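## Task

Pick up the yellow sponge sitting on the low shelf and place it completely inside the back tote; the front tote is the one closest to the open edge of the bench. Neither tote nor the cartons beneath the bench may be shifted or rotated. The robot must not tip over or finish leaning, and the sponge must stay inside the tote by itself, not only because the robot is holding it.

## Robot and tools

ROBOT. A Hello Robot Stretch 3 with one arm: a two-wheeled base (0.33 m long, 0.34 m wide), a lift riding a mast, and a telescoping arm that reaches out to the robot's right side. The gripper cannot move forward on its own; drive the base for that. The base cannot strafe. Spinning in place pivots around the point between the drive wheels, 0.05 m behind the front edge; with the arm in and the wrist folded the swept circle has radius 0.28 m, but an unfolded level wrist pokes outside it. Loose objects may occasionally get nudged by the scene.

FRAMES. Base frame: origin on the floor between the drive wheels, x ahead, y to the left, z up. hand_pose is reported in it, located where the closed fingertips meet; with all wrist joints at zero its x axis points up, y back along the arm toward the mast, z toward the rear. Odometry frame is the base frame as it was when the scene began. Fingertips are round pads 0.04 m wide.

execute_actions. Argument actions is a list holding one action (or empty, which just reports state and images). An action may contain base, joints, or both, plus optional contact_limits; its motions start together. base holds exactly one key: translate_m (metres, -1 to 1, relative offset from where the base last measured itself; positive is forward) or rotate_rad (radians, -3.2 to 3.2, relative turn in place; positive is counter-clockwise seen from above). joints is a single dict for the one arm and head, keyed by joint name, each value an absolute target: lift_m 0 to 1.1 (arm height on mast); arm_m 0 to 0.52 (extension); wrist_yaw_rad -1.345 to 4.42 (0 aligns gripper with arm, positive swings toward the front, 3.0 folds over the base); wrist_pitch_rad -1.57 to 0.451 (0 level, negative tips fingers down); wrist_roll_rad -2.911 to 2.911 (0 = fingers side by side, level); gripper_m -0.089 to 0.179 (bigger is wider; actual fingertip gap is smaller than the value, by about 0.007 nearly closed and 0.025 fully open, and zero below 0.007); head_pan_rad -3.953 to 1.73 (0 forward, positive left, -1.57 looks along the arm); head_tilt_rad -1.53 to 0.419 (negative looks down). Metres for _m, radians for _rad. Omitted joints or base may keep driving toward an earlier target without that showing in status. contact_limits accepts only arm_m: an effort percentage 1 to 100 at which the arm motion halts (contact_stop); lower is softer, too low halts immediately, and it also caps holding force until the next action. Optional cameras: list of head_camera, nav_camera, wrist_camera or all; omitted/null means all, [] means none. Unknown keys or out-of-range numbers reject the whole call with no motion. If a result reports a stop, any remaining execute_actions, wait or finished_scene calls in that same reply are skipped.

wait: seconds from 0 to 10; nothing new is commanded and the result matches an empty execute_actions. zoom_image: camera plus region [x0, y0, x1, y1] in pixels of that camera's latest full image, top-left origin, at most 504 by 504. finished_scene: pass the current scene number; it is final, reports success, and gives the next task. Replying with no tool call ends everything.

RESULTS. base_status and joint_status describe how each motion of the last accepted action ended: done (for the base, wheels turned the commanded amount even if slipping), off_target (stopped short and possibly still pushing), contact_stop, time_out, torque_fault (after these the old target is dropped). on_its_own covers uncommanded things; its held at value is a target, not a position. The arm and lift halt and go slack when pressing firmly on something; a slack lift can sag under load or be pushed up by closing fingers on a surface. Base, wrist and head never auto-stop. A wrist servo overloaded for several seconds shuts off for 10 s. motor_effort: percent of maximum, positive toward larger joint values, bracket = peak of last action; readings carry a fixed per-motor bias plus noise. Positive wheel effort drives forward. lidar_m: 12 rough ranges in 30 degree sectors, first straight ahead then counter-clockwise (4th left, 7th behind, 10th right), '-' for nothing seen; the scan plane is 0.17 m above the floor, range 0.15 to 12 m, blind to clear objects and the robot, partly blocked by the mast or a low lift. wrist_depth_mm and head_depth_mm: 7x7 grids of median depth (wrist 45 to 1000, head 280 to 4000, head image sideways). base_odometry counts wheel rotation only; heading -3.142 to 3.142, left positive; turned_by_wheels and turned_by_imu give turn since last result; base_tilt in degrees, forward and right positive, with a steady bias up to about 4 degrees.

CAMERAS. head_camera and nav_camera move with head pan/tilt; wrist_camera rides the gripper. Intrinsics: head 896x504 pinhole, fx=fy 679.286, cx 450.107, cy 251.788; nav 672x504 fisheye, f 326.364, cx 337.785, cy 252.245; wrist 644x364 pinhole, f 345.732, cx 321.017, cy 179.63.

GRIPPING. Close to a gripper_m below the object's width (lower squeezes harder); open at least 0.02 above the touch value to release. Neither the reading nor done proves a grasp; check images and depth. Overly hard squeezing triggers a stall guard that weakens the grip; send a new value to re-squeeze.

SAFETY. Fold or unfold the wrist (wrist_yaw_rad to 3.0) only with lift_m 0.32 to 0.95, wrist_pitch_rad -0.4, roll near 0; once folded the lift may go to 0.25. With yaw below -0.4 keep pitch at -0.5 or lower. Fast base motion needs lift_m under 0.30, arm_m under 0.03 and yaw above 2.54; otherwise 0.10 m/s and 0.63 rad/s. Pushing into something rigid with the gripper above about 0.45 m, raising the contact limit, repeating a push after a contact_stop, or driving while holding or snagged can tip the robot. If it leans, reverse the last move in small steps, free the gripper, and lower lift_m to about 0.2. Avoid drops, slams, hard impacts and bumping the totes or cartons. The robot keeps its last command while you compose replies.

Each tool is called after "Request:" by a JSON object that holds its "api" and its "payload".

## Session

Request:
{"api": "execute_actions", "payload": {"actions": []}}

Scene clock: 0.00 s.
base_odometry: x=+0.000 y=+0.000 heading=+0.000 (m, m, rad; odometry frame)
turned_by_wheels: +0.000 (rad since the last result)
turned_by_imu: +0.000 (rad since the last result)
base_tilt: forward=-2.5 right=-0.2 (deg)
lidar_m: 2.53 1.11 1.10 1.21 1.89 1.71 2.13 1.74 1.15 1.22 1.86 2.35
head_depth_mm: 1715 2631 2598 2617 2595 2614 2381 / 1791 2739 2884 2839 2853 2828 2463 / 1893 2763 3153 3034 3053 3037 2497 / 1901 2735 3275 3190 3252 3237 2504 / 1910 2721 2890 2922 2912 2884 2464 / 1923 2525 2532 2600 2594 2623 2458 / 1944 2337 2331 2334 2340 2349 2224
base_status: not commanded
joint_positions: lift_m=+0.314 arm_m=+0.001 wrist_yaw_rad=+3.026 wrist_pitch_rad=-0.407 wrist_roll_rad=+0.000 gripper_m=+0.037 head_pan_rad=+0.002 head_tilt_rad=-0.003
joint_status: not commanded
motor_effort: left_wheel=+0 right_wheel=-1 lift_m=+19 arm_m=-1 wrist_yaw_rad=+0 wrist_pitch_rad=+5 wrist_roll_rad=+0 gripper_m=+1 head_pan_rad=+0 head_tilt_rad=+2 (%)
hand_pose: x=+0.0048 y=+0.0781 z=+0.3286 quat_wxyz=(+0.183, +0.699, +0.103, +0.683) (m; base frame)
wrist_depth_mm: - - - - - - - / - - - - - - 889 / - - - - - - 948 / 827 802 841 852 863 863 867 / 661 675 703 672 689 703 715 / 558 569 - 566 576 568 581 / 481 497 - 503 479 502 504
pictures: head_camera (sideways: a quarter turn clockwise sets it upright), nav_camera (sideways: a quarter turn counterclockwise sets it upright), wrist_camera
Images, in order (width x height): head_camera 896x504, nav_camera 672x504, wrist_camera 644x364.

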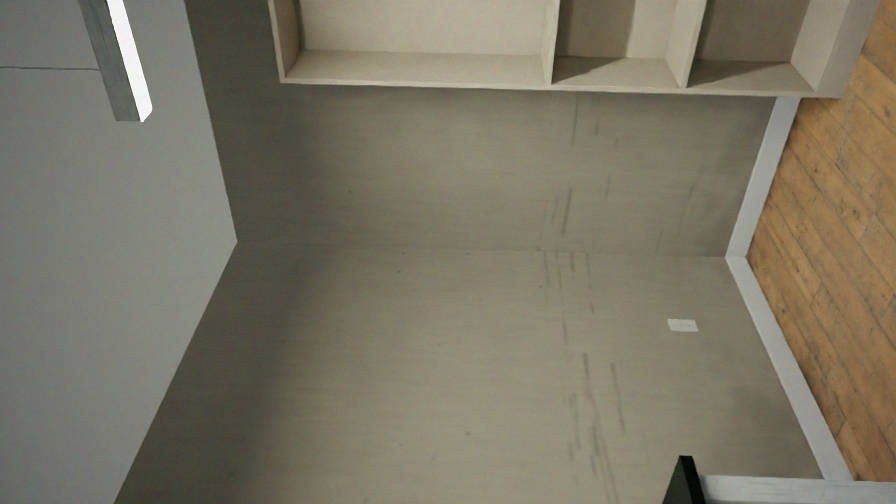

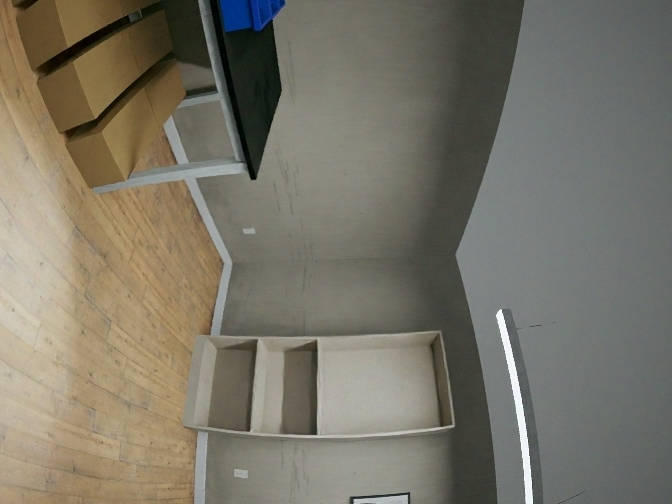

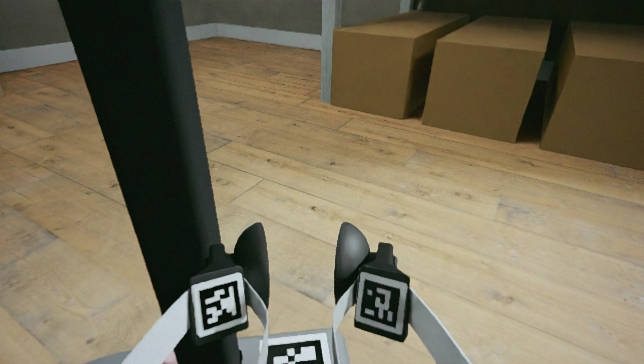

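Request:
{"api": "execute_actions", "payload": {"actions": [{"joints": {"head_pan_rad": -3.7, "head_tilt_rad": -0.4}}], "cameras": ["head_camera", "nav_camera"]}}

Scene clock: 3.47 s.
base_odometry: x=+0.000 y=+0.000 heading=+0.000 (m, m, rad; odometry frame)
turned_by_wheels: +0.000 (rad since the last result)
turned_by_imu: +0.000 (rad since the last result)
base_tilt: forward=-2.6 right=-0.1 (deg)
lidar_m: 2.53 1.12 1.11 1.21 1.90 1.71 2.14 1.74 1.14 1.23 1.84 2.35
head_depth_mm: 1788 1885 1999 2099 2037 1893 1500 / 1811 1914 2024 2108 2142 1886 1498 / 1818 1935 2069 2167 2117 1876 1488 / 1850 1975 2107 2175 2139 1856 1484 / 1860 1985 2116 2196 2095 1836 1478 / 1884 2020 2139 2218 2092 1834 1475 / 1920 2011 2192 2343 2414 1851 1467
base_status: not commanded
joint_positions: lift_m=+0.314 arm_m=+0.001 wrist_yaw_rad=+3.026 wrist_pitch_rad=-0.407 wrist_roll_rad=+0.000 gripper_m=+0.037 head_pan_rad=-3.693 head_tilt_rad=-0.395
joint_status: all done
motor_effort: left_wheel=+0(0) right_wheel=-1(1) lift_m=+19(20) arm_m=-1(0) wrist_yaw_rad=+1(0) wrist_pitch_rad=+5(5) wrist_roll_rad=+0(0) gripper_m=+0(0) head_pan_rad=-5(57) head_tilt_rad=-2(26) (%)
hand_pose: x=+0.0048 y=+0.0781 z=+0.3286 quat_wxyz=(+0.183, +0.699, +0.103, +0.683) (m; base frame)
wrist_depth_mm: - - - - - - - / - - - - - - 880 / - - - - - - 949 / 811 817 863 869 871 894 887 / 673 672 697 680 708 699 685 / 558 554 - 563 587 587 577 / 481 496 - 498 488 496 499
pictures: head_camera (sideways: a quarter turn clockwise sets it upright), nav_camera (sideways: a quarter turn counterclockwise sets it upright)
Images, in order (width x height): head_camera 896x504, nav_camera 672x504.

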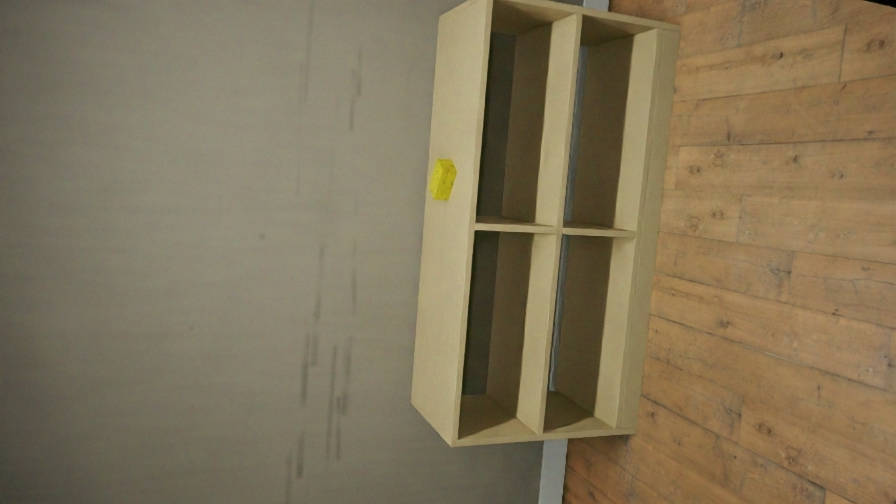

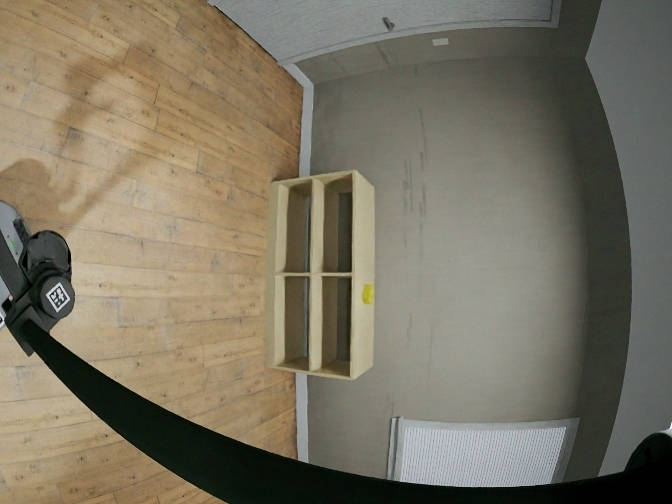

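Request:
{"api": "execute_actions", "payload": {"actions": [{"joints": {"lift_m": 0.28, "head_pan_rad": 0.0, "head_tilt_rad": -0.45}}], "cameras": []}}

Request:
{"api": "execute_actions", "payload": {"actions": [{"base": {"rotate_rad": 2.52}}], "cameras": ["head_camera"]}}

Request:
{"api": "execute_actions", "payload": {"actions": [{"base": {"translate_m": 1.0}}], "cameras": ["head_camera"]}}

Scene clock: 9.43 s.
base_odometry: x=+0.000 y=+0.000 heading=+0.000 (m, m, rad; odometry frame)
turned_by_wheels: +0.000 (rad since the last result)
turned_by_imu: +0.000 (rad since the last result)
base_tilt: forward=-2.5 right=-0.1 (deg)
lidar_m: 2.53 1.11 1.11 1.21 1.90 1.71 2.13 1.74 1.15 1.23 1.84 2.35
head_depth_mm: 2290 2444 2584 2730 2339 1787 1447 / 2539 2710 2860 2893 2333 1781 1441 / 2707 2868 3071 3201 2292 1777 1425 / 2831 3064 3240 3280 2270 1762 1433 / 2568 2745 2962 3076 2273 1743 1424 / 2305 2435 2619 2763 2227 1740 1419 / 2083 2217 2345 1446 1593 1554 1409
base_status: not commanded
joint_positions: lift_m=+0.281 arm_m=+0.001 wrist_yaw_rad=+3.026 wrist_pitch_rad=-0.407 wrist_roll_rad=+0.000 gripper_m=+0.037 head_pan_rad=-0.007 head_tilt_rad=-0.444
joint_status: all done
motor_effort: left_wheel=+0(1) right_wheel=+0(1) lift_m=+10(15) arm_m=+0(0) wrist_yaw_rad=+0(0) wrist_pitch_rad=+5(5) wrist_roll_rad=+0(0) gripper_m=+1(1) head_pan_rad=+5(56) head_tilt_rad=-3(9) (%)
hand_pose: x=+0.0048 y=+0.0781 z=+0.2956 quat_wxyz=(+0.183, +0.699, +0.103, +0.683) (m; base frame)
wrist_depth_mm: - - - - - - - / - - - - - - 907 / - - - - - - 971 / 759 749 796 796 785 798 793 / 616 623 653 642 628 639 644 / 520 521 - 529 552 540 544 / 460 - - - 442 462 467
pictures: none
No camera images: the call's "cameras" was empty. Leave "cameras" out to get every camera's image.

Scene clock: 12.27 s.
base_odometry: x=+0.000 y=+0.000 heading=+2.520 (m, m, rad; odometry frame)
turned_by_wheels: +2.520 (rad since the last result)
turned_by_imu: +2.507 (rad since the last result)
base_tilt: forward=-2.6 right=-0.1 (deg)
lidar_m: 2.10 1.85 1.77 1.15 1.18 1.65 2.35 2.58 1.13 1.11 1.17 1.77
head_depth_mm: 1787 1923 2075 2188 2211 1779 1439 / 1793 1917 2096 2068 2071 1780 1430 / 1811 1929 2085 2152 2063 1777 1439 / 1817 1939 2095 2085 2060 1744 1420 / 1808 1944 2093 2106 2038 1735 1419 / 1842 1950 2125 2074 2114 1738 1407 / 1825 1977 2126 2060 2094 1734 1407
base_status: done
joint_positions: lift_m=+0.281 arm_m=+0.001 wrist_yaw_rad=+3.026 wrist_pitch_rad=-0.407 wrist_roll_rad=+0.000 gripper_m=+0.037 head_pan_rad=-0.007 head_tilt_rad=-0.445
joint_status: not commanded
motor_effort: left_wheel=-2(9) right_wheel=+2(9) lift_m=+10(11) arm_m=-1(1) wrist_yaw_rad=+0(0) wrist_pitch_rad=+5(5) wrist_roll_rad=+0(0) gripper_m=+0(0) head_pan_rad=+5(5) head_tilt_rad=-2(3) (%)
hand_pose: x=+0.0048 y=+0.0781 z=+0.2956 quat_wxyz=(+0.183, +0.699, +0.103, +0.683) (m; base frame)
wrist_depth_mm: - - - - - - - / - - - - - - - / - - - - - - - / 767 744 781 781 795 788 828 / 621 616 661 643 636 643 648 / 519 516 - 521 547 535 538 / 457 - - - 446 464 461
pictures: head_camera (sideways: a quarter turn clockwise sets it upright)
Images, in order (width x height): head_camera 896x504.

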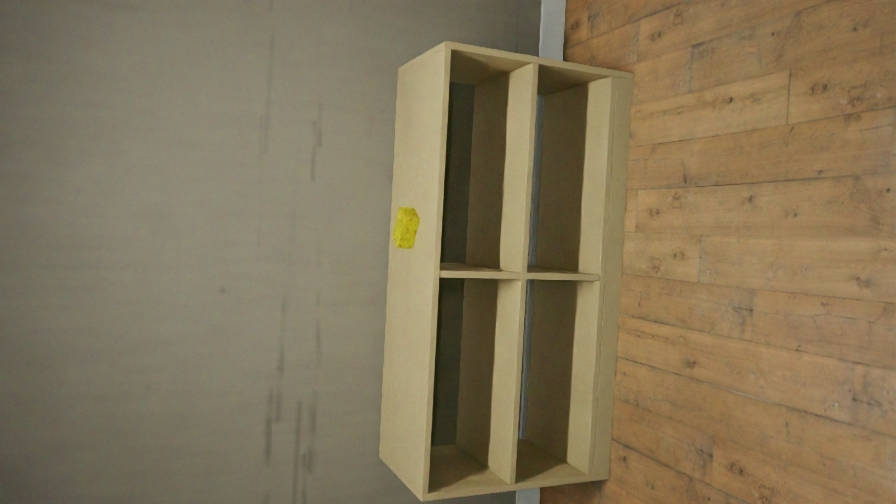

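Scene clock: 17.30 s.
base_odometry: x=-0.813 y=+0.583 heading=+2.520 (m, m, rad; odometry frame)
turned_by_wheels: +0.000 (rad since the last result)
turned_by_imu: +0.003 (rad since the last result)
base_tilt: forward=-2.4 right=-0.1 (deg)
lidar_m: 0.71 0.97 1.66 1.65 1.61 1.62 3.34 1.60 1.22 1.87 1.50 0.89
head_depth_mm: 927 987 1055 1155 1202 983 1051 / 926 990 1063 1150 1207 969 1079 / 934 990 1070 1158 1213 966 1077 / 933 998 1077 1170 1209 963 1047 / 934 1007 1077 1171 1202 989 1074 / 941 1012 1089 1177 1192 987 1095 / 945 1018 1089 1183 1182 983 1093
base_status: done
joint_positions: lift_m=+0.281 arm_m=+0.001 wrist_yaw_rad=+3.026 wrist_pitch_rad=-0.407 wrist_roll_rad=+0.000 gripper_m=+0.037 head_pan_rad=-0.007 head_tilt_rad=-0.445
joint_status: not commanded
motor_effort: left_wheel=-3(7) right_wheel=+2(6) lift_m=+11(11) arm_m=-1(1) wrist_yaw_rad=+1(0) wrist_pitch_rad=+5(5) wrist_roll_rad=+0(0) gripper_m=+0(0) head_pan_rad=+5(5) head_tilt_rad=-3(3) (%)
hand_pose: x=+0.0048 y=+0.0781 z=+0.2956 quat_wxyz=(+0.183, +0.699, +0.103, +0.683) (m; base frame)
wrist_depth_mm: - - - - - - - / - - - - - - - / - - - - - - 960 / 752 755 776 796 789 828 785 / 601 619 642 639 654 637 661 / 520 520 - 526 544 531 544 / 458 - - - 445 460 461
pictures: head_camera (sideways: a quarter turn clockwise sets it upright)
Images, in order (width x height): head_camera 896x504.

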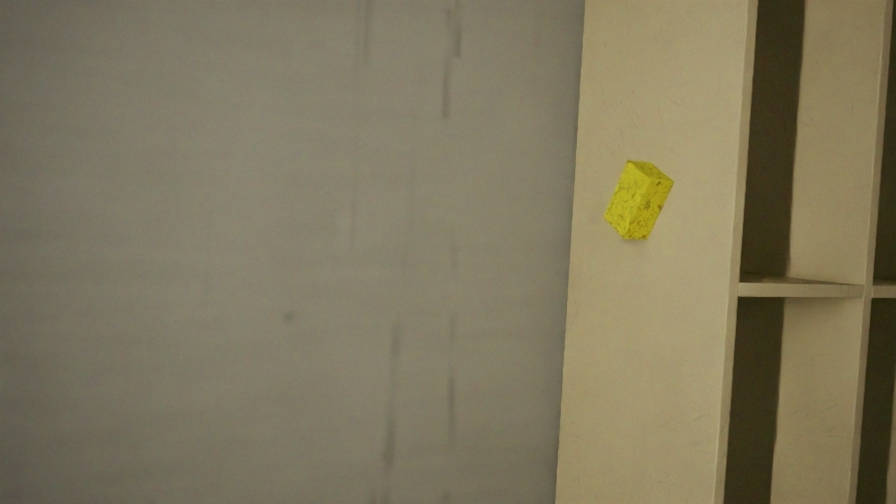

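Request:
{"api": "zoom_image", "payload": {"camera": "head_camera", "region": [560, 120, 740, 280]}}

Region (560, 120, 740, 280) of head_camera's 896x504 image, scaled by 2.800, with more detail than that image has.

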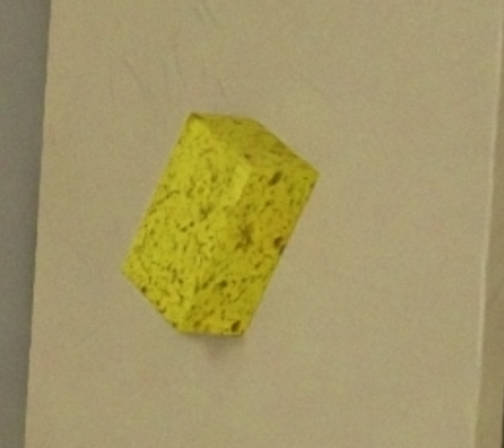

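Request:
{"api": "execute_actions", "payload": {"actions": [{"base": {"translate_m": 0.35}}], "cameras": []}}

Request:
{"api": "execute_actions", "payload": {"actions": [{"base": {"rotate_rad": 1.495}, "joints": {"head_pan_rad": -1.4, "head_tilt_rad": -0.75}}], "cameras": ["head_camera"]}}

Request:
{"api": "execute_actions", "payload": {"actions": [{"base": {"translate_m": -0.22}, "joints": {"lift_m": 0.7, "wrist_pitch_rad": -0.4}}], "cameras": ["head_camera"]}}

Scene clock: 27.73 s.
base_odometry: x=-1.097 y=+0.787 heading=+2.520 (m, m, rad; odometry frame)
turned_by_wheels: +0.000 (rad since the last result)
turned_by_imu: +0.001 (rad since the last result)
base_tilt: forward=-2.5 right=-0.1 (deg)
lidar_m: 0.37 0.80 0.73 1.64 1.75 1.87 3.68 1.60 1.38 2.09 0.66 0.78
head_depth_mm: 617 662 713 770 839 897 767 / 622 665 717 775 844 902 764 / 623 666 721 777 846 906 710 / 626 674 722 783 850 909 756 / 627 672 730 788 861 906 753 / 632 678 730 789 861 913 753 / 635 681 734 794 866 913 748
base_status: done
joint_positions: lift_m=+0.281 arm_m=+0.001 wrist_yaw_rad=+3.026 wrist_pitch_rad=-0.407 wrist_roll_rad=+0.000 gripper_m=+0.037 head_pan_rad=-0.007 head_tilt_rad=-0.446
joint_status: not commanded
motor_effort: left_wheel=-2(7) right_wheel=+1(7) lift_m=+11(11) arm_m=-1(1) wrist_yaw_rad=+0(0) wrist_pitch_rad=+5(5) wrist_roll_rad=+0(0) gripper_m=+1(1) head_pan_rad=+4(4) head_tilt_rad=-3(2) (%)
hand_pose: x=+0.0048 y=+0.0781 z=+0.2956 quat_wxyz=(+0.183, +0.699, +0.103, +0.683) (m; base frame)
wrist_depth_mm: - - - - - 654 531 / - - - - - 708 705 / - - - - - 762 763 / 770 752 795 798 790 675 664 / 619 622 652 632 628 586 514 / 521 520 - 529 536 534 456 / 461 - - - 444 464 437
pictures: none
No camera images: the call's "cameras" was empty. Leave "cameras" out to get every camera's image.

Scene clock: 30.00 s.
base_odometry: x=-1.097 y=+0.786 heading=-2.269 (m, m, rad; odometry frame)
turned_by_wheels: +1.495 (rad since the last result)
turned_by_imu: +1.487 (rad since the last result)
base_tilt: forward=-2.4 right=-0.1 (deg)
lidar_m: 1.64 1.69 1.87 3.66 1.71 1.38 2.09 0.66 0.76 0.37 0.79 0.73
head_depth_mm: 625 694 786 902 862 737 853 / 634 706 800 919 870 732 881 / 641 719 816 943 861 730 914 / 653 732 834 955 859 728 908 / 661 743 846 966 856 742 930 / 672 760 866 976 853 754 1080 / 680 770 884 989 845 770 1085
base_status: done
joint_positions: lift_m=+0.281 arm_m=+0.001 wrist_yaw_rad=+3.026 wrist_pitch_rad=-0.407 wrist_roll_rad=+0.000 gripper_m=+0.037 head_pan_rad=-1.393 head_tilt_rad=-0.741
joint_status: all done
motor_effort: left_wheel=-2(10) right_wheel=+2(8) lift_m=+11(11) arm_m=-1(1) wrist_yaw_rad=+1(1) wrist_pitch_rad=+5(5) wrist_roll_rad=+0(0) gripper_m=+0(0) head_pan_rad=-5(56) head_tilt_rad=-5(27) (%)
hand_pose: x=+0.0048 y=+0.0780 z=+0.2956 quat_wxyz=(+0.183, +0.699, +0.103, +0.683) (m; base frame)
wrist_depth_mm: - - - - - - - / - - - - - - - / - - - - - - - / 772 753 773 771 801 802 815 / 622 620 644 637 639 649 650 / 514 519 - 521 545 539 541 / 461 - - - 444 464 467
pictures: head_camera (sideways: a quarter turn clockwise sets it upright)
Images, in order (width x height): head_camera 896x504.

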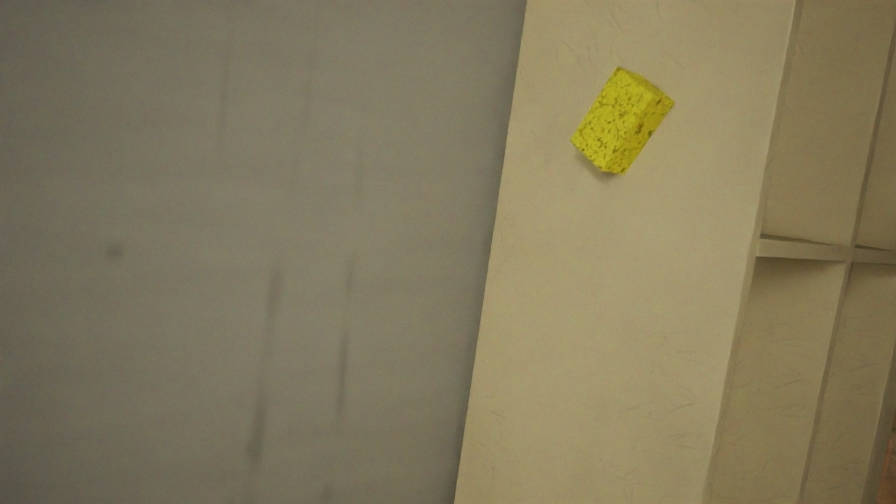

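Scene clock: 34.67 s.
base_odometry: x=-0.956 y=+0.955 heading=-2.269 (m, m, rad; odometry frame)
turned_by_wheels: +0.000 (rad since the last result)
turned_by_imu: -0.001 (rad since the last result)
base_tilt: forward=-2.4 right=+0.0 (deg)
lidar_m: 1.86 1.91 1.99 3.64 1.39 1.18 1.87 1.12 0.49 0.77 0.45 0.93
head_depth_mm: 627 698 791 911 871 734 867 / 636 712 807 926 867 732 886 / 645 721 822 946 862 729 918 / 658 738 839 956 856 743 919 / 665 749 856 975 809 758 929 / 679 767 870 975 854 757 995 / 688 775 889 996 849 763 1098
base_status: done
joint_positions: lift_m=+0.699 arm_m=+0.001 wrist_yaw_rad=+3.026 wrist_pitch_rad=-0.413 wrist_roll_rad=+0.000 gripper_m=+0.037 head_pan_rad=-1.393 head_tilt_rad=-0.741
joint_status: all done
motor_effort: left_wheel=-2(10) right_wheel=+1(5) lift_m=+27(28) arm_m=-1(1) wrist_yaw_rad=+0(0) wrist_pitch_rad=+5(4) wrist_roll_rad=+0(0) gripper_m=+0(1) head_pan_rad=-5(4) head_tilt_rad=-4(4) (%)
hand_pose: x=+0.0047 y=+0.0773 z=+0.7132 quat_wxyz=(+0.185, +0.699, +0.105, +0.683) (m; base frame)
wrist_depth_mm: - - - - - - - / - - - - - - - / - - - - - - - / - - - - - - - / - - - - - - - / - - - - - - - / 900 898 905 907 912 908 918
pictures: head_camera (sideways: a quarter turn clockwise sets it upright)
Images, in order (width x height): head_camera 896x504.

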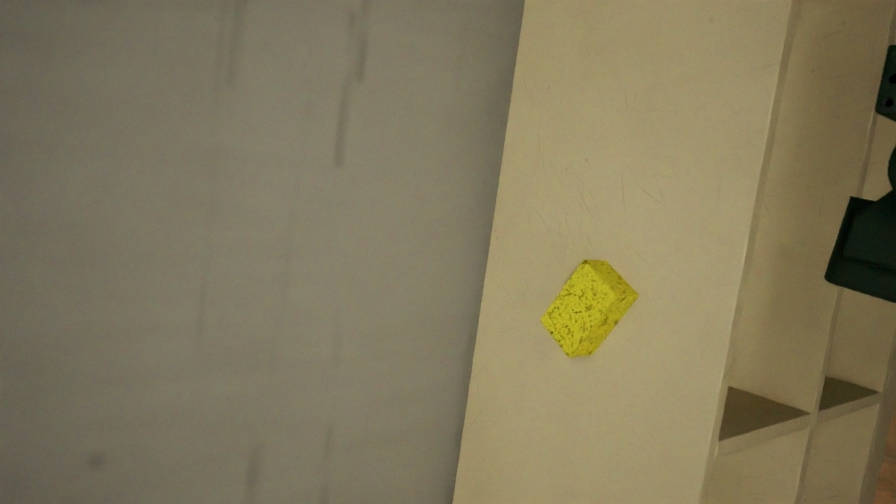

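Request:
{"api": "zoom_image", "payload": {"camera": "head_camera", "region": [510, 230, 670, 380]}}

Region (510, 230, 670, 380) of head_camera's 896x504 image, scaled by 3.150, with more detail than that image has; it fills the top 472 rows of this view, and the rest is white.

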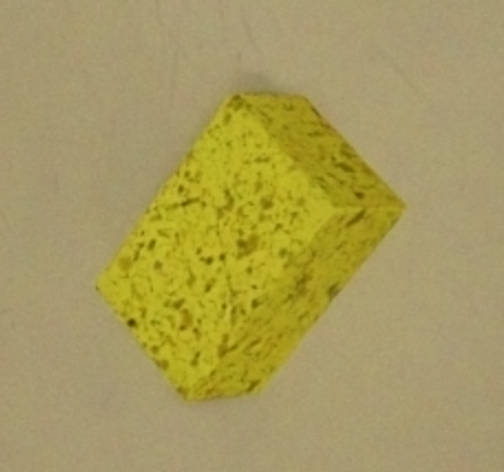

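Request:
{"api": "execute_actions", "payload": {"actions": [{"base": {"translate_m": 0.027}, "joints": {"wrist_yaw_rad": 1.03, "gripper_m": 0.15, "lift_m": 0.72}}], "cameras": ["head_camera", "wrist_camera"]}}

Request:
{"api": "execute_actions", "payload": {"actions": [{"joints": {"arm_m": 0.3}}], "cameras": ["head_camera", "wrist_camera"]}}

Scene clock: 73.90 s.
base_odometry: x=-0.973 y=+0.934 heading=-2.269 (m, m, rad; odometry frame)
turned_by_wheels: +0.000 (rad since the last result)
turned_by_imu: +0.000 (rad since the last result)
base_tilt: forward=-2.4 right=-0.1 (deg)
lidar_m: 1.83 1.88 1.98 3.67 1.46 1.21 1.90 1.12 0.51 0.77 0.43 0.90
head_depth_mm: 626 699 791 903 867 735 871 / 635 711 807 927 865 732 902 / 645 726 825 948 861 730 910 / 655 736 836 958 836 743 911 / 666 748 854 971 817 757 - / 675 762 876 974 852 754 964 / 688 774 893 1000 846 767 1100
base_status: done
joint_positions: lift_m=+0.719 arm_m=+0.001 wrist_yaw_rad=+1.033 wrist_pitch_rad=-0.414 wrist_roll_rad=+0.000 gripper_m=+0.150 head_pan_rad=-1.393 head_tilt_rad=-0.741
joint_status: all done
motor_effort: left_wheel=-2(3) right_wheel=+2(5) lift_m=+27(28) arm_m=-1(1) wrist_yaw_rad=-3(4) wrist_pitch_rad=+5(5) wrist_roll_rad=+0(0) gripper_m=+1(83) head_pan_rad=-5(5) head_tilt_rad=-5(4) (%)
hand_pose: x=+0.1717 y=-0.2616 z=+0.7331 quat_wxyz=(+0.674, +0.468, -0.530, +0.215) (m; base frame)
wrist_depth_mm: - - - 938 692 543 453 / - - - 880 713 568 463 / - - 681 598 627 570 484 / - - 909 453 455 464 468 / - - 919 404 371 372 310 / - - - 656 319 - 278 / - 916 919 572 370 257 270
pictures: head_camera (sideways: a quarter turn clockwise sets it upright), wrist_camera
Images, in order (width x height): head_camera 896x504, wrist_camera 644x364.

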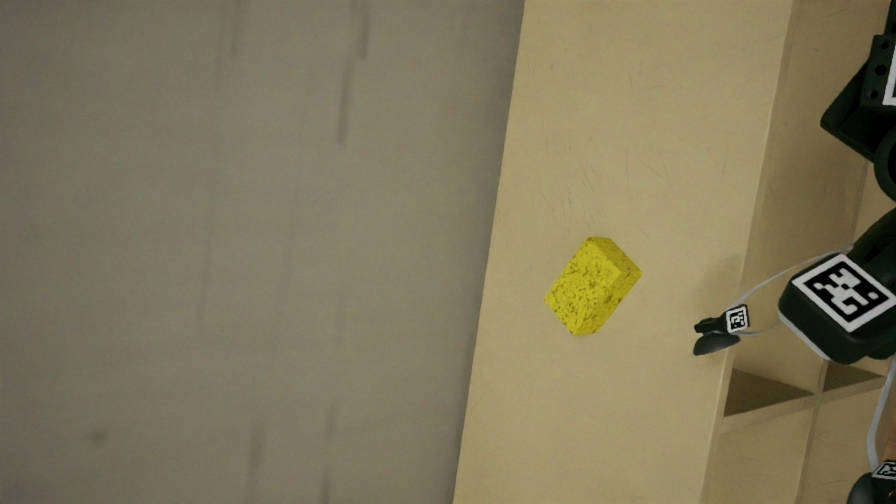

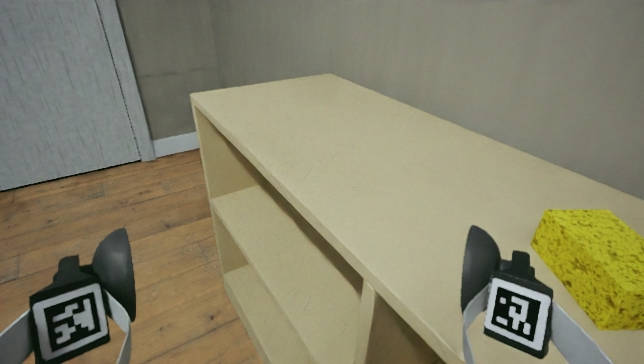

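Scene clock: 77.33 s.
base_odometry: x=-0.973 y=+0.934 heading=-2.269 (m, m, rad; odometry frame)
turned_by_wheels: +0.000 (rad since the last result)
turned_by_imu: +0.000 (rad since the last result)
base_tilt: forward=-2.5 right=-0.1 (deg)
lidar_m: 1.83 1.88 1.98 3.68 1.46 1.20 1.90 1.12 0.51 0.77 0.43 0.90
head_depth_mm: 626 698 790 877 - 734 876 / 637 711 806 894 823 731 884 / 646 722 821 933 818 732 920 / 656 736 836 955 800 743 917 / 668 749 853 970 821 758 929 / 676 765 873 975 846 755 968 / 686 775 891 990 847 770 1098
base_status: not commanded
joint_positions: lift_m=+0.719 arm_m=+0.300 wrist_yaw_rad=+1.030 wrist_pitch_rad=-0.414 wrist_roll_rad=+0.000 gripper_m=+0.150 head_pan_rad=-1.393 head_tilt_rad=-0.741
joint_status: all done
motor_effort: left_wheel=-2(2) right_wheel=+1(2) lift_m=+27(27) arm_m=+3(3) wrist_yaw_rad=+0(3) wrist_pitch_rad=+5(5) wrist_roll_rad=+0(0) gripper_m=+0(0) head_pan_rad=-5(5) head_tilt_rad=-5(4) (%)
hand_pose: x=+0.1714 y=-0.5605 z=+0.7331 quat_wxyz=(+0.674, +0.467, -0.530, +0.214) (m; base frame)
wrist_depth_mm: - - 684 449 329 261 215 / - - 733 481 350 272 223 / 570 579 604 519 365 282 229 / 436 442 453 455 385 296 239 / 356 365 364 362 368 300 248 / 306 300 300 308 309 - 257 / - 259 261 265 262 256 257
pictures: head_camera (sideways: a quarter turn clockwise sets it upright), wrist_camera
Images, in order (width x height): head_camera 896x504, wrist_camera 644x364.

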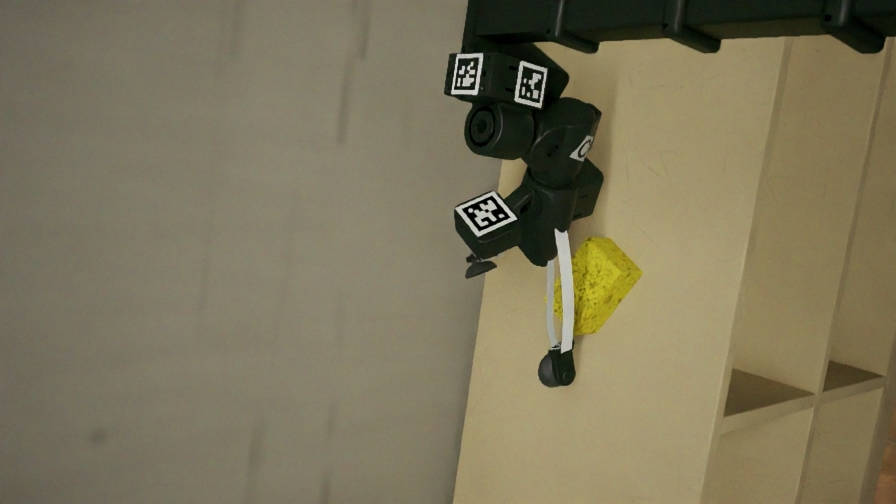

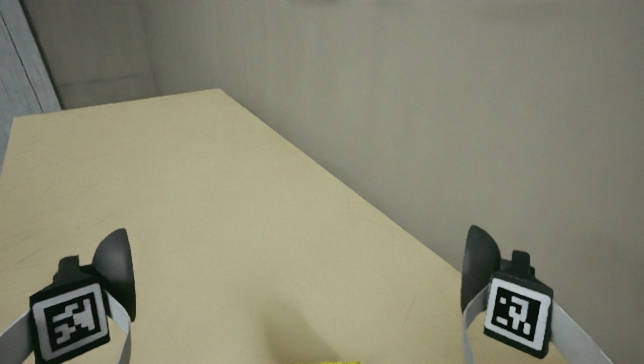

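Request:
{"api": "execute_actions", "payload": {"actions": [{"base": {"translate_m": -0.075}, "joints": {"arm_m": 0.255}}], "cameras": ["head_camera", "wrist_camera"]}}

Scene clock: 85.43 s.
base_odometry: x=-0.925 y=+0.992 heading=-2.269 (m, m, rad; odometry frame)
turned_by_wheels: +0.000 (rad since the last result)
turned_by_imu: +0.000 (rad since the last result)
base_tilt: forward=-2.6 right=-0.1 (deg)
lidar_m: 1.91 1.96 2.03 3.65 1.32 1.14 1.82 1.12 0.46 0.77 0.48 0.97
head_depth_mm: 628 702 792 905 - 733 878 / 637 711 804 921 - 733 887 / 648 724 824 952 906 729 916 / 657 738 838 962 820 743 928 / 668 753 857 967 814 756 932 / 679 766 871 973 834 754 1048 / 689 778 896 989 844 768 1092
base_status: done
joint_positions: lift_m=+0.719 arm_m=+0.255 wrist_yaw_rad=+1.030 wrist_pitch_rad=-0.414 wrist_roll_rad=+0.000 gripper_m=+0.150 head_pan_rad=-1.393 head_tilt_rad=-0.741
joint_status: all done
motor_effort: left_wheel=-2(7) right_wheel=+1(2) lift_m=+27(27) arm_m=-3(4) wrist_yaw_rad=+0(0) wrist_pitch_rad=+5(5) wrist_roll_rad=+0(0) gripper_m=+0(1) head_pan_rad=-5(5) head_tilt_rad=-5(4) (%)
hand_pose: x=+0.1714 y=-0.5161 z=+0.7331 quat_wxyz=(+0.674, +0.467, -0.530, +0.214) (m; base frame)
wrist_depth_mm: - - 823 516 384 304 252 / - - 783 564 402 316 262 / 660 576 597 558 425 328 269 / 482 444 448 449 435 344 277 / 388 366 360 362 368 350 288 / - 301 304 249 309 - 299 / - 259 260 214 264 255 285
pictures: head_camera (sideways: a quarter turn clockwise sets it upright), wrist_camera
Images, in order (width x height): head_camera 896x504, wrist_camera 644x364.

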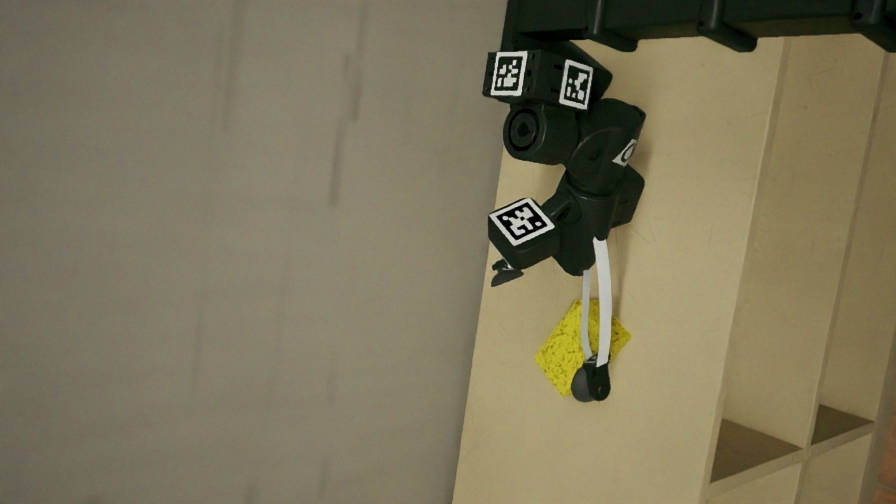

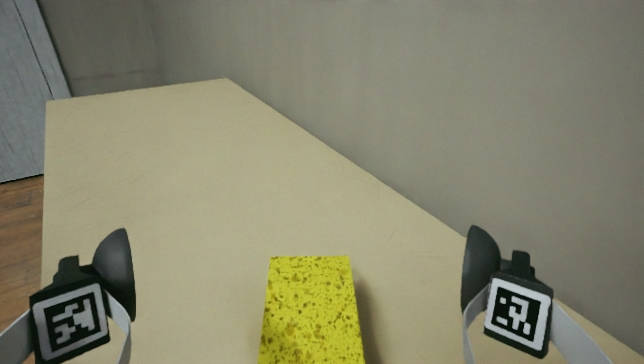

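Request:
{"api": "execute_actions", "payload": {"actions": [{"base": {"translate_m": 0.024}, "joints": {"arm_m": 0.27}}], "cameras": ["wrist_camera"]}}

Request:
{"api": "execute_actions", "payload": {"actions": [{"joints": {"lift_m": 0.64}}], "cameras": ["head_camera", "wrist_camera"]}}

Scene clock: 88.97 s.
base_odometry: x=-0.940 y=+0.973 heading=-2.269 (m, m, rad; odometry frame)
turned_by_wheels: +0.000 (rad since the last result)
turned_by_imu: +0.000 (rad since the last result)
base_tilt: forward=-2.5 right=-0.1 (deg)
lidar_m: 1.88 1.93 2.02 3.66 1.35 1.17 1.85 1.12 0.48 0.77 0.46 0.95
head_depth_mm: 629 700 790 896 - 736 876 / 637 709 803 916 - 734 886 / 647 721 823 942 854 729 916 / 656 735 838 953 816 745 913 / 666 748 859 973 821 758 926 / 678 761 873 975 847 754 1015 / 688 776 894 992 848 769 1097
base_status: done
joint_positions: lift_m=+0.719 arm_m=+0.270 wrist_yaw_rad=+1.030 wrist_pitch_rad=-0.414 wrist_roll_rad=+0.000 gripper_m=+0.150 head_pan_rad=-1.393 head_tilt_rad=-0.741
joint_status: all done
motor_effort: left_wheel=-2(5) right_wheel=+1(5) lift_m=+26(27) arm_m=+2(2) wrist_yaw_rad=-1(1) wrist_pitch_rad=+5(5) wrist_roll_rad=+0(0) gripper_m=+0(1) head_pan_rad=-5(5) head_tilt_rad=-5(4) (%)
hand_pose: x=+0.1714 y=-0.5305 z=+0.7331 quat_wxyz=(+0.674, +0.467, -0.530, +0.214) (m; base frame)
wrist_depth_mm: - - 813 494 366 288 242 / - - 781 542 385 303 250 / 657 573 595 557 408 314 257 / 465 449 446 455 422 327 270 / 367 368 360 366 370 336 276 / 321 303 305 249 307 - 287 / - 260 263 214 265 257 286
pictures: wrist_camera
Images, in order (width x height): wrist_camera 644x364.

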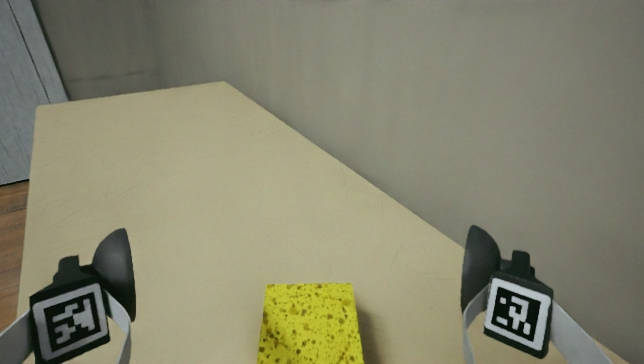

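Scene clock: 90.53 s.
base_odometry: x=-0.940 y=+0.973 heading=-2.269 (m, m, rad; odometry frame)
turned_by_wheels: +0.000 (rad since the last result)
turned_by_imu: +0.000 (rad since the last result)
base_tilt: forward=-2.5 right=-0.1 (deg)
lidar_m: 1.88 1.93 2.01 3.65 1.36 1.17 1.84 1.12 0.48 0.77 0.46 0.95
head_depth_mm: 627 701 792 913 912 - - / 637 711 809 930 909 726 885 / 646 723 821 950 907 715 916 / 657 736 838 956 869 742 915 / 666 750 858 974 799 755 932 / 675 764 873 977 851 757 1010 / 686 773 890 995 847 768 1098
base_status: not commanded
joint_positions: lift_m=+0.641 arm_m=+0.270 wrist_yaw_rad=+1.030 wrist_pitch_rad=-0.414 wrist_roll_rad=+0.000 gripper_m=+0.150 head_pan_rad=-1.393 head_tilt_rad=-0.741
joint_status: all done
motor_effort: left_wheel=-2(2) right_wheel=+1(1) lift_m=+10(25) arm_m=+2(3) wrist_yaw_rad=+0(0) wrist_pitch_rad=+5(5) wrist_roll_rad=+0(0) gripper_m=+1(1) head_pan_rad=-5(4) head_tilt_rad=-4(4) (%)
hand_pose: x=+0.1714 y=-0.5305 z=+0.6542 quat_wxyz=(+0.674, +0.467, -0.530, +0.214) (m; base frame)
wrist_depth_mm: - - 794 494 365 290 239 / 554 561 575 528 383 301 250 / 384 390 394 398 380 315 256 / 295 298 298 305 306 306 266 / 240 247 232 174 247 259 257 / - 200 190 148 206 - 210 / - 173 134 129 173 172 182
pictures: head_camera (sideways: a quarter turn clockwise sets it upright), wrist_camera
Images, in order (width x height): head_camera 896x504, wrist_camera 644x364.

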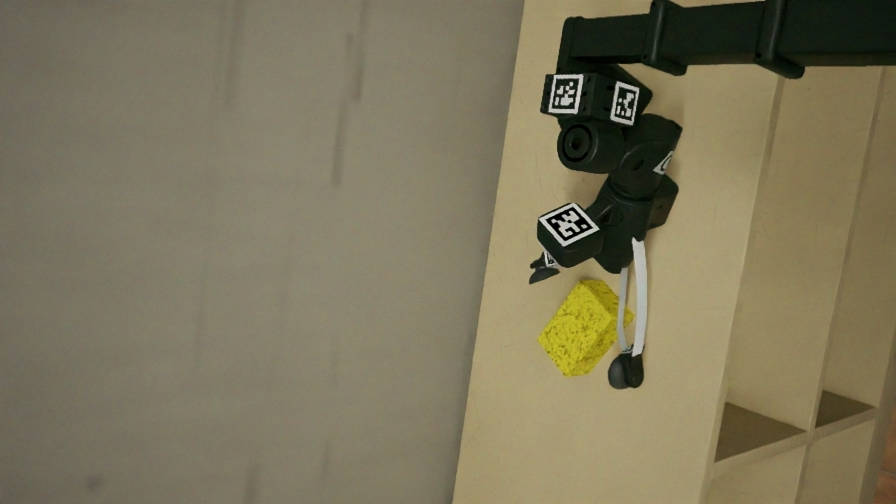

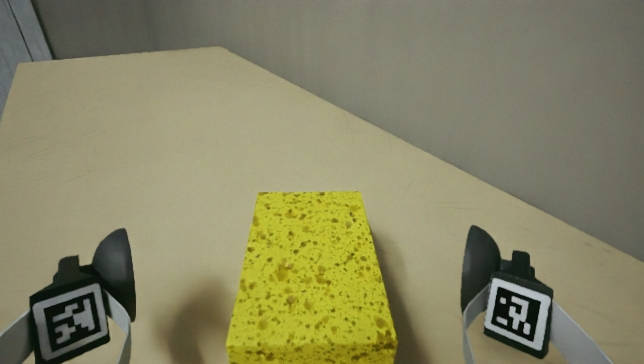

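Request:
{"api": "execute_actions", "payload": {"actions": [{"joints": {"lift_m": 0.636, "gripper_m": 0.03}}], "cameras": ["wrist_camera"]}}

Request:
{"api": "execute_actions", "payload": {"actions": [{"joints": {"lift_m": 0.74}}], "cameras": ["head_camera", "wrist_camera"]}}

Scene clock: 93.20 s.
base_odometry: x=-0.940 y=+0.973 heading=-2.269 (m, m, rad; odometry frame)
turned_by_wheels: +0.000 (rad since the last result)
turned_by_imu: +0.000 (rad since the last result)
base_tilt: forward=-2.5 right=-0.3 (deg)
lidar_m: 1.88 1.93 2.01 3.67 1.36 1.17 1.85 1.12 0.48 0.77 0.46 0.95
head_depth_mm: 627 699 793 905 917 - - / 637 714 807 930 916 723 880 / 645 726 820 951 908 715 915 / 657 737 837 956 903 743 915 / 667 752 859 968 802 756 929 / 677 763 873 976 848 754 1005 / 687 776 887 995 846 770 1089
base_status: not commanded
joint_positions: lift_m=+0.637 arm_m=+0.270 wrist_yaw_rad=+1.030 wrist_pitch_rad=-0.414 wrist_roll_rad=+0.000 gripper_m=+0.031 head_pan_rad=-1.393 head_tilt_rad=-0.741
joint_status: all done
motor_effort: left_wheel=-2(2) right_wheel=+1(1) lift_m=+11(11) arm_m=+3(2) wrist_yaw_rad=+0(0) wrist_pitch_rad=+5(5) wrist_roll_rad=+0(0) gripper_m=-13(85) head_pan_rad=-5(4) head_tilt_rad=-5(4) (%)
hand_pose: x=+0.1714 y=-0.5305 z=+0.6502 quat_wxyz=(+0.674, +0.467, -0.530, +0.214) (m; base frame)
wrist_depth_mm: - - 766 498 368 289 241 / 524 547 562 518 386 303 249 / 370 376 380 385 382 317 254 / 287 289 292 295 298 301 266 / 233 234 222 169 249 243 252 / 196 198 141 142 - 202 205 / 169 169 126 125 168 174 175
pictures: wrist_camera
Images, in order (width x height): wrist_camera 644x364.

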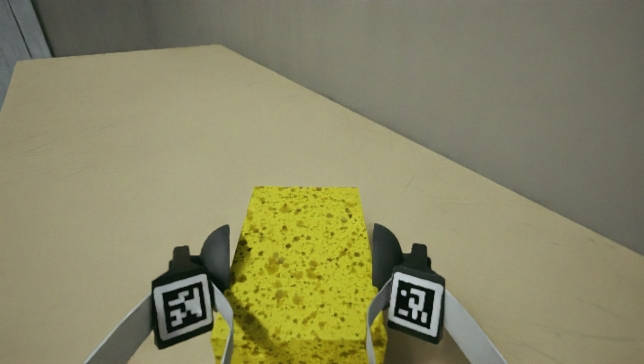

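Scene clock: 94.97 s.
base_odometry: x=-0.940 y=+0.973 heading=-2.269 (m, m, rad; odometry frame)
turned_by_wheels: +0.000 (rad since the last result)
turned_by_imu: +0.000 (rad since the last result)
base_tilt: forward=-2.5 right=-0.1 (deg)
lidar_m: 1.88 1.93 2.01 3.67 1.36 1.17 1.85 1.12 0.48 0.77 0.46 0.95
head_depth_mm: 627 703 790 889 827 735 870 / 639 713 807 907 812 732 884 / 646 724 821 939 820 732 917 / 658 738 839 956 833 746 916 / 666 752 857 963 801 758 927 / 678 766 872 980 829 756 1009 / 690 772 892 993 847 770 1102
base_status: not commanded
joint_positions: lift_m=+0.739 arm_m=+0.270 wrist_yaw_rad=+1.030 wrist_pitch_rad=-0.415 wrist_roll_rad=+0.000 gripper_m=+0.031 head_pan_rad=-1.393 head_tilt_rad=-0.741
joint_status: all done
motor_effort: left_wheel=-2(2) right_wheel=+2(1) lift_m=+27(30) arm_m=+2(3) wrist_yaw_rad=+0(0) wrist_pitch_rad=+5(5) wrist_roll_rad=+0(0) gripper_m=-12(12) head_pan_rad=-4(5) head_tilt_rad=-5(4) (%)
hand_pose: x=+0.1713 y=-0.5305 z=+0.7528 quat_wxyz=(+0.674, +0.468, -0.530, +0.214) (m; base frame)
wrist_depth_mm: - - 766 497 371 289 242 / - - 804 536 386 304 247 / - 620 637 565 408 312 257 / 530 483 482 479 431 331 268 / 414 385 372 169 414 342 276 / 335 329 141 141 - 334 287 / 288 282 126 126 279 288 289
pictures: head_camera (sideways: a quarter turn clockwise sets it upright), wrist_camera
Images, in order (width x height): head_camera 896x504, wrist_camera 644x364.

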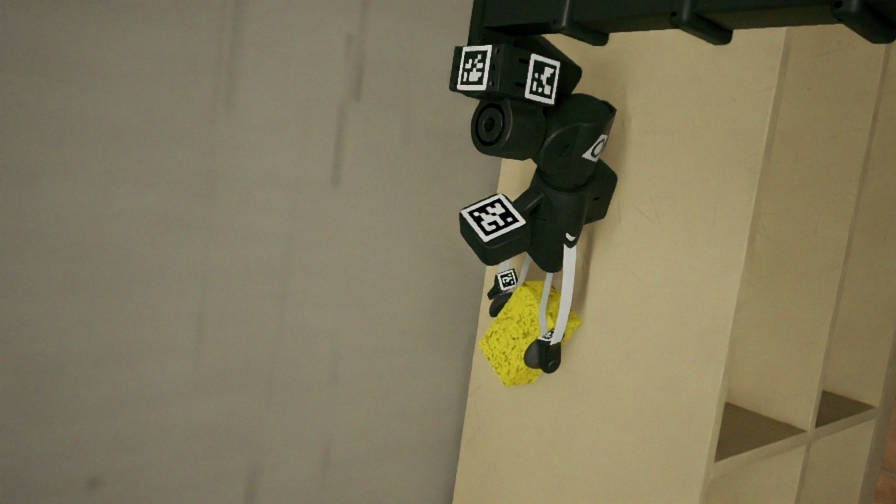

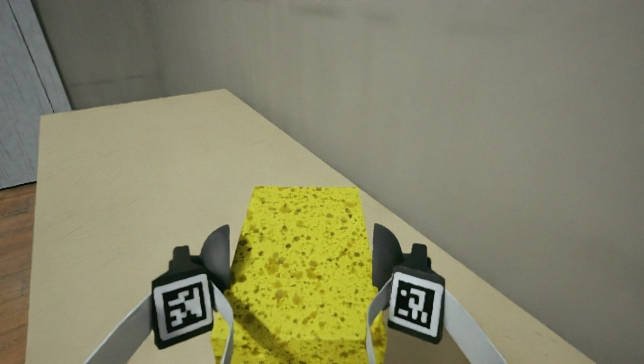

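Request:
{"api": "execute_actions", "payload": {"actions": []}}

Scene clock: 97.33 s.
base_odometry: x=-0.940 y=+0.973 heading=-2.269 (m, m, rad; odometry frame)
turned_by_wheels: +0.000 (rad since the last result)
turned_by_imu: +0.000 (rad since the last result)
base_tilt: forward=-2.5 right=-0.2 (deg)
lidar_m: 1.88 1.92 2.01 3.66 1.36 1.17 1.85 1.12 0.48 0.77 0.46 0.95
head_depth_mm: 628 702 792 890 824 734 868 / 638 711 804 912 812 734 884 / 648 724 822 943 817 731 911 / 655 738 843 953 833 746 913 / 666 752 856 965 801 759 929 / 677 763 873 972 832 755 1009 / 688 778 890 997 842 764 1097
base_status: not commanded
joint_positions: lift_m=+0.739 arm_m=+0.270 wrist_yaw_rad=+1.030 wrist_pitch_rad=-0.415 wrist_roll_rad=+0.000 gripper_m=+0.031 head_pan_rad=-1.393 head_tilt_rad=-0.741
joint_status: all done
motor_effort: left_wheel=-2(2) right_wheel=+1(1) lift_m=+27(30) arm_m=+2(3) wrist_yaw_rad=+0(0) wrist_pitch_rad=+5(5) wrist_roll_rad=+0(0) gripper_m=-13(12) head_pan_rad=-5(5) head_tilt_rad=-5(4) (%)
hand_pose: x=+0.1713 y=-0.5305 z=+0.7528 quat_wxyz=(+0.674, +0.468, -0.530, +0.214) (m; base frame)
wrist_depth_mm: - - 789 496 364 289 240 / - - 828 539 386 303 248 / - 625 630 563 408 315 258 / 524 478 477 484 429 330 267 / 416 390 370 169 413 345 274 / 339 328 140 141 - 338 289 / 288 282 126 125 277 289 290
pictures: head_camera (sideways: a quarter turn clockwise sets it upright), nav_camera (sideways: a quarter turn counterclockwise sets it upright), wrist_camera
Images, in order (width x height): head_camera 896x504, nav_camera 672x504, wrist_camera 644x364.

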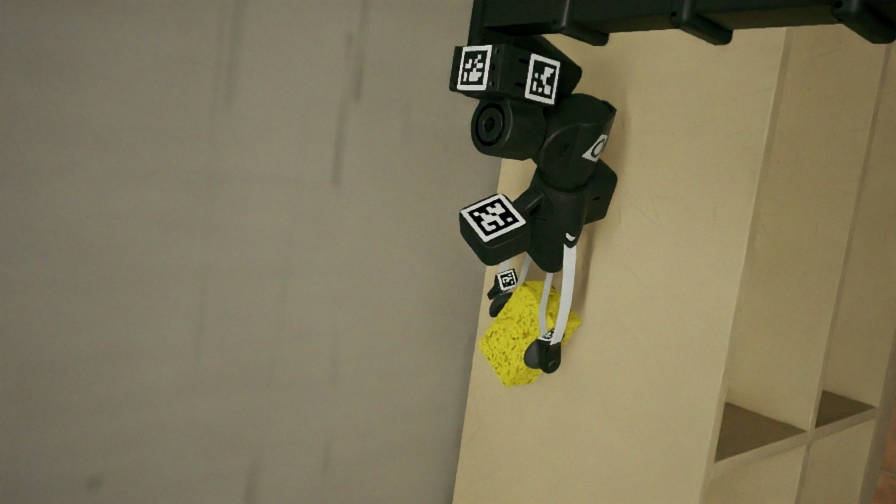

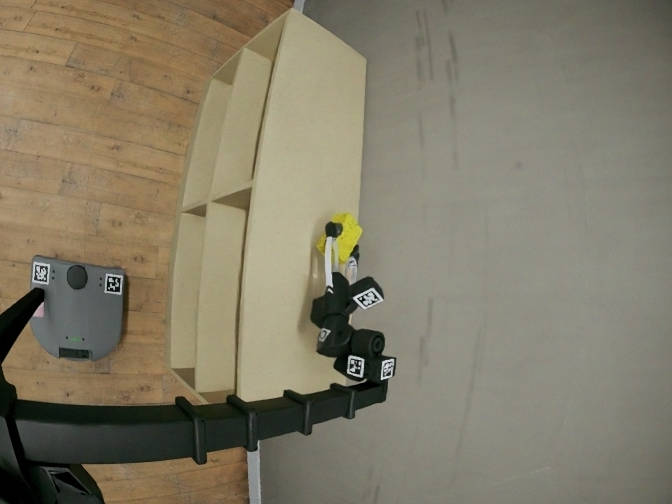

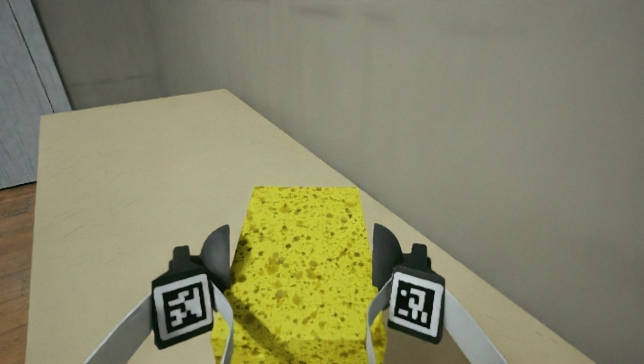

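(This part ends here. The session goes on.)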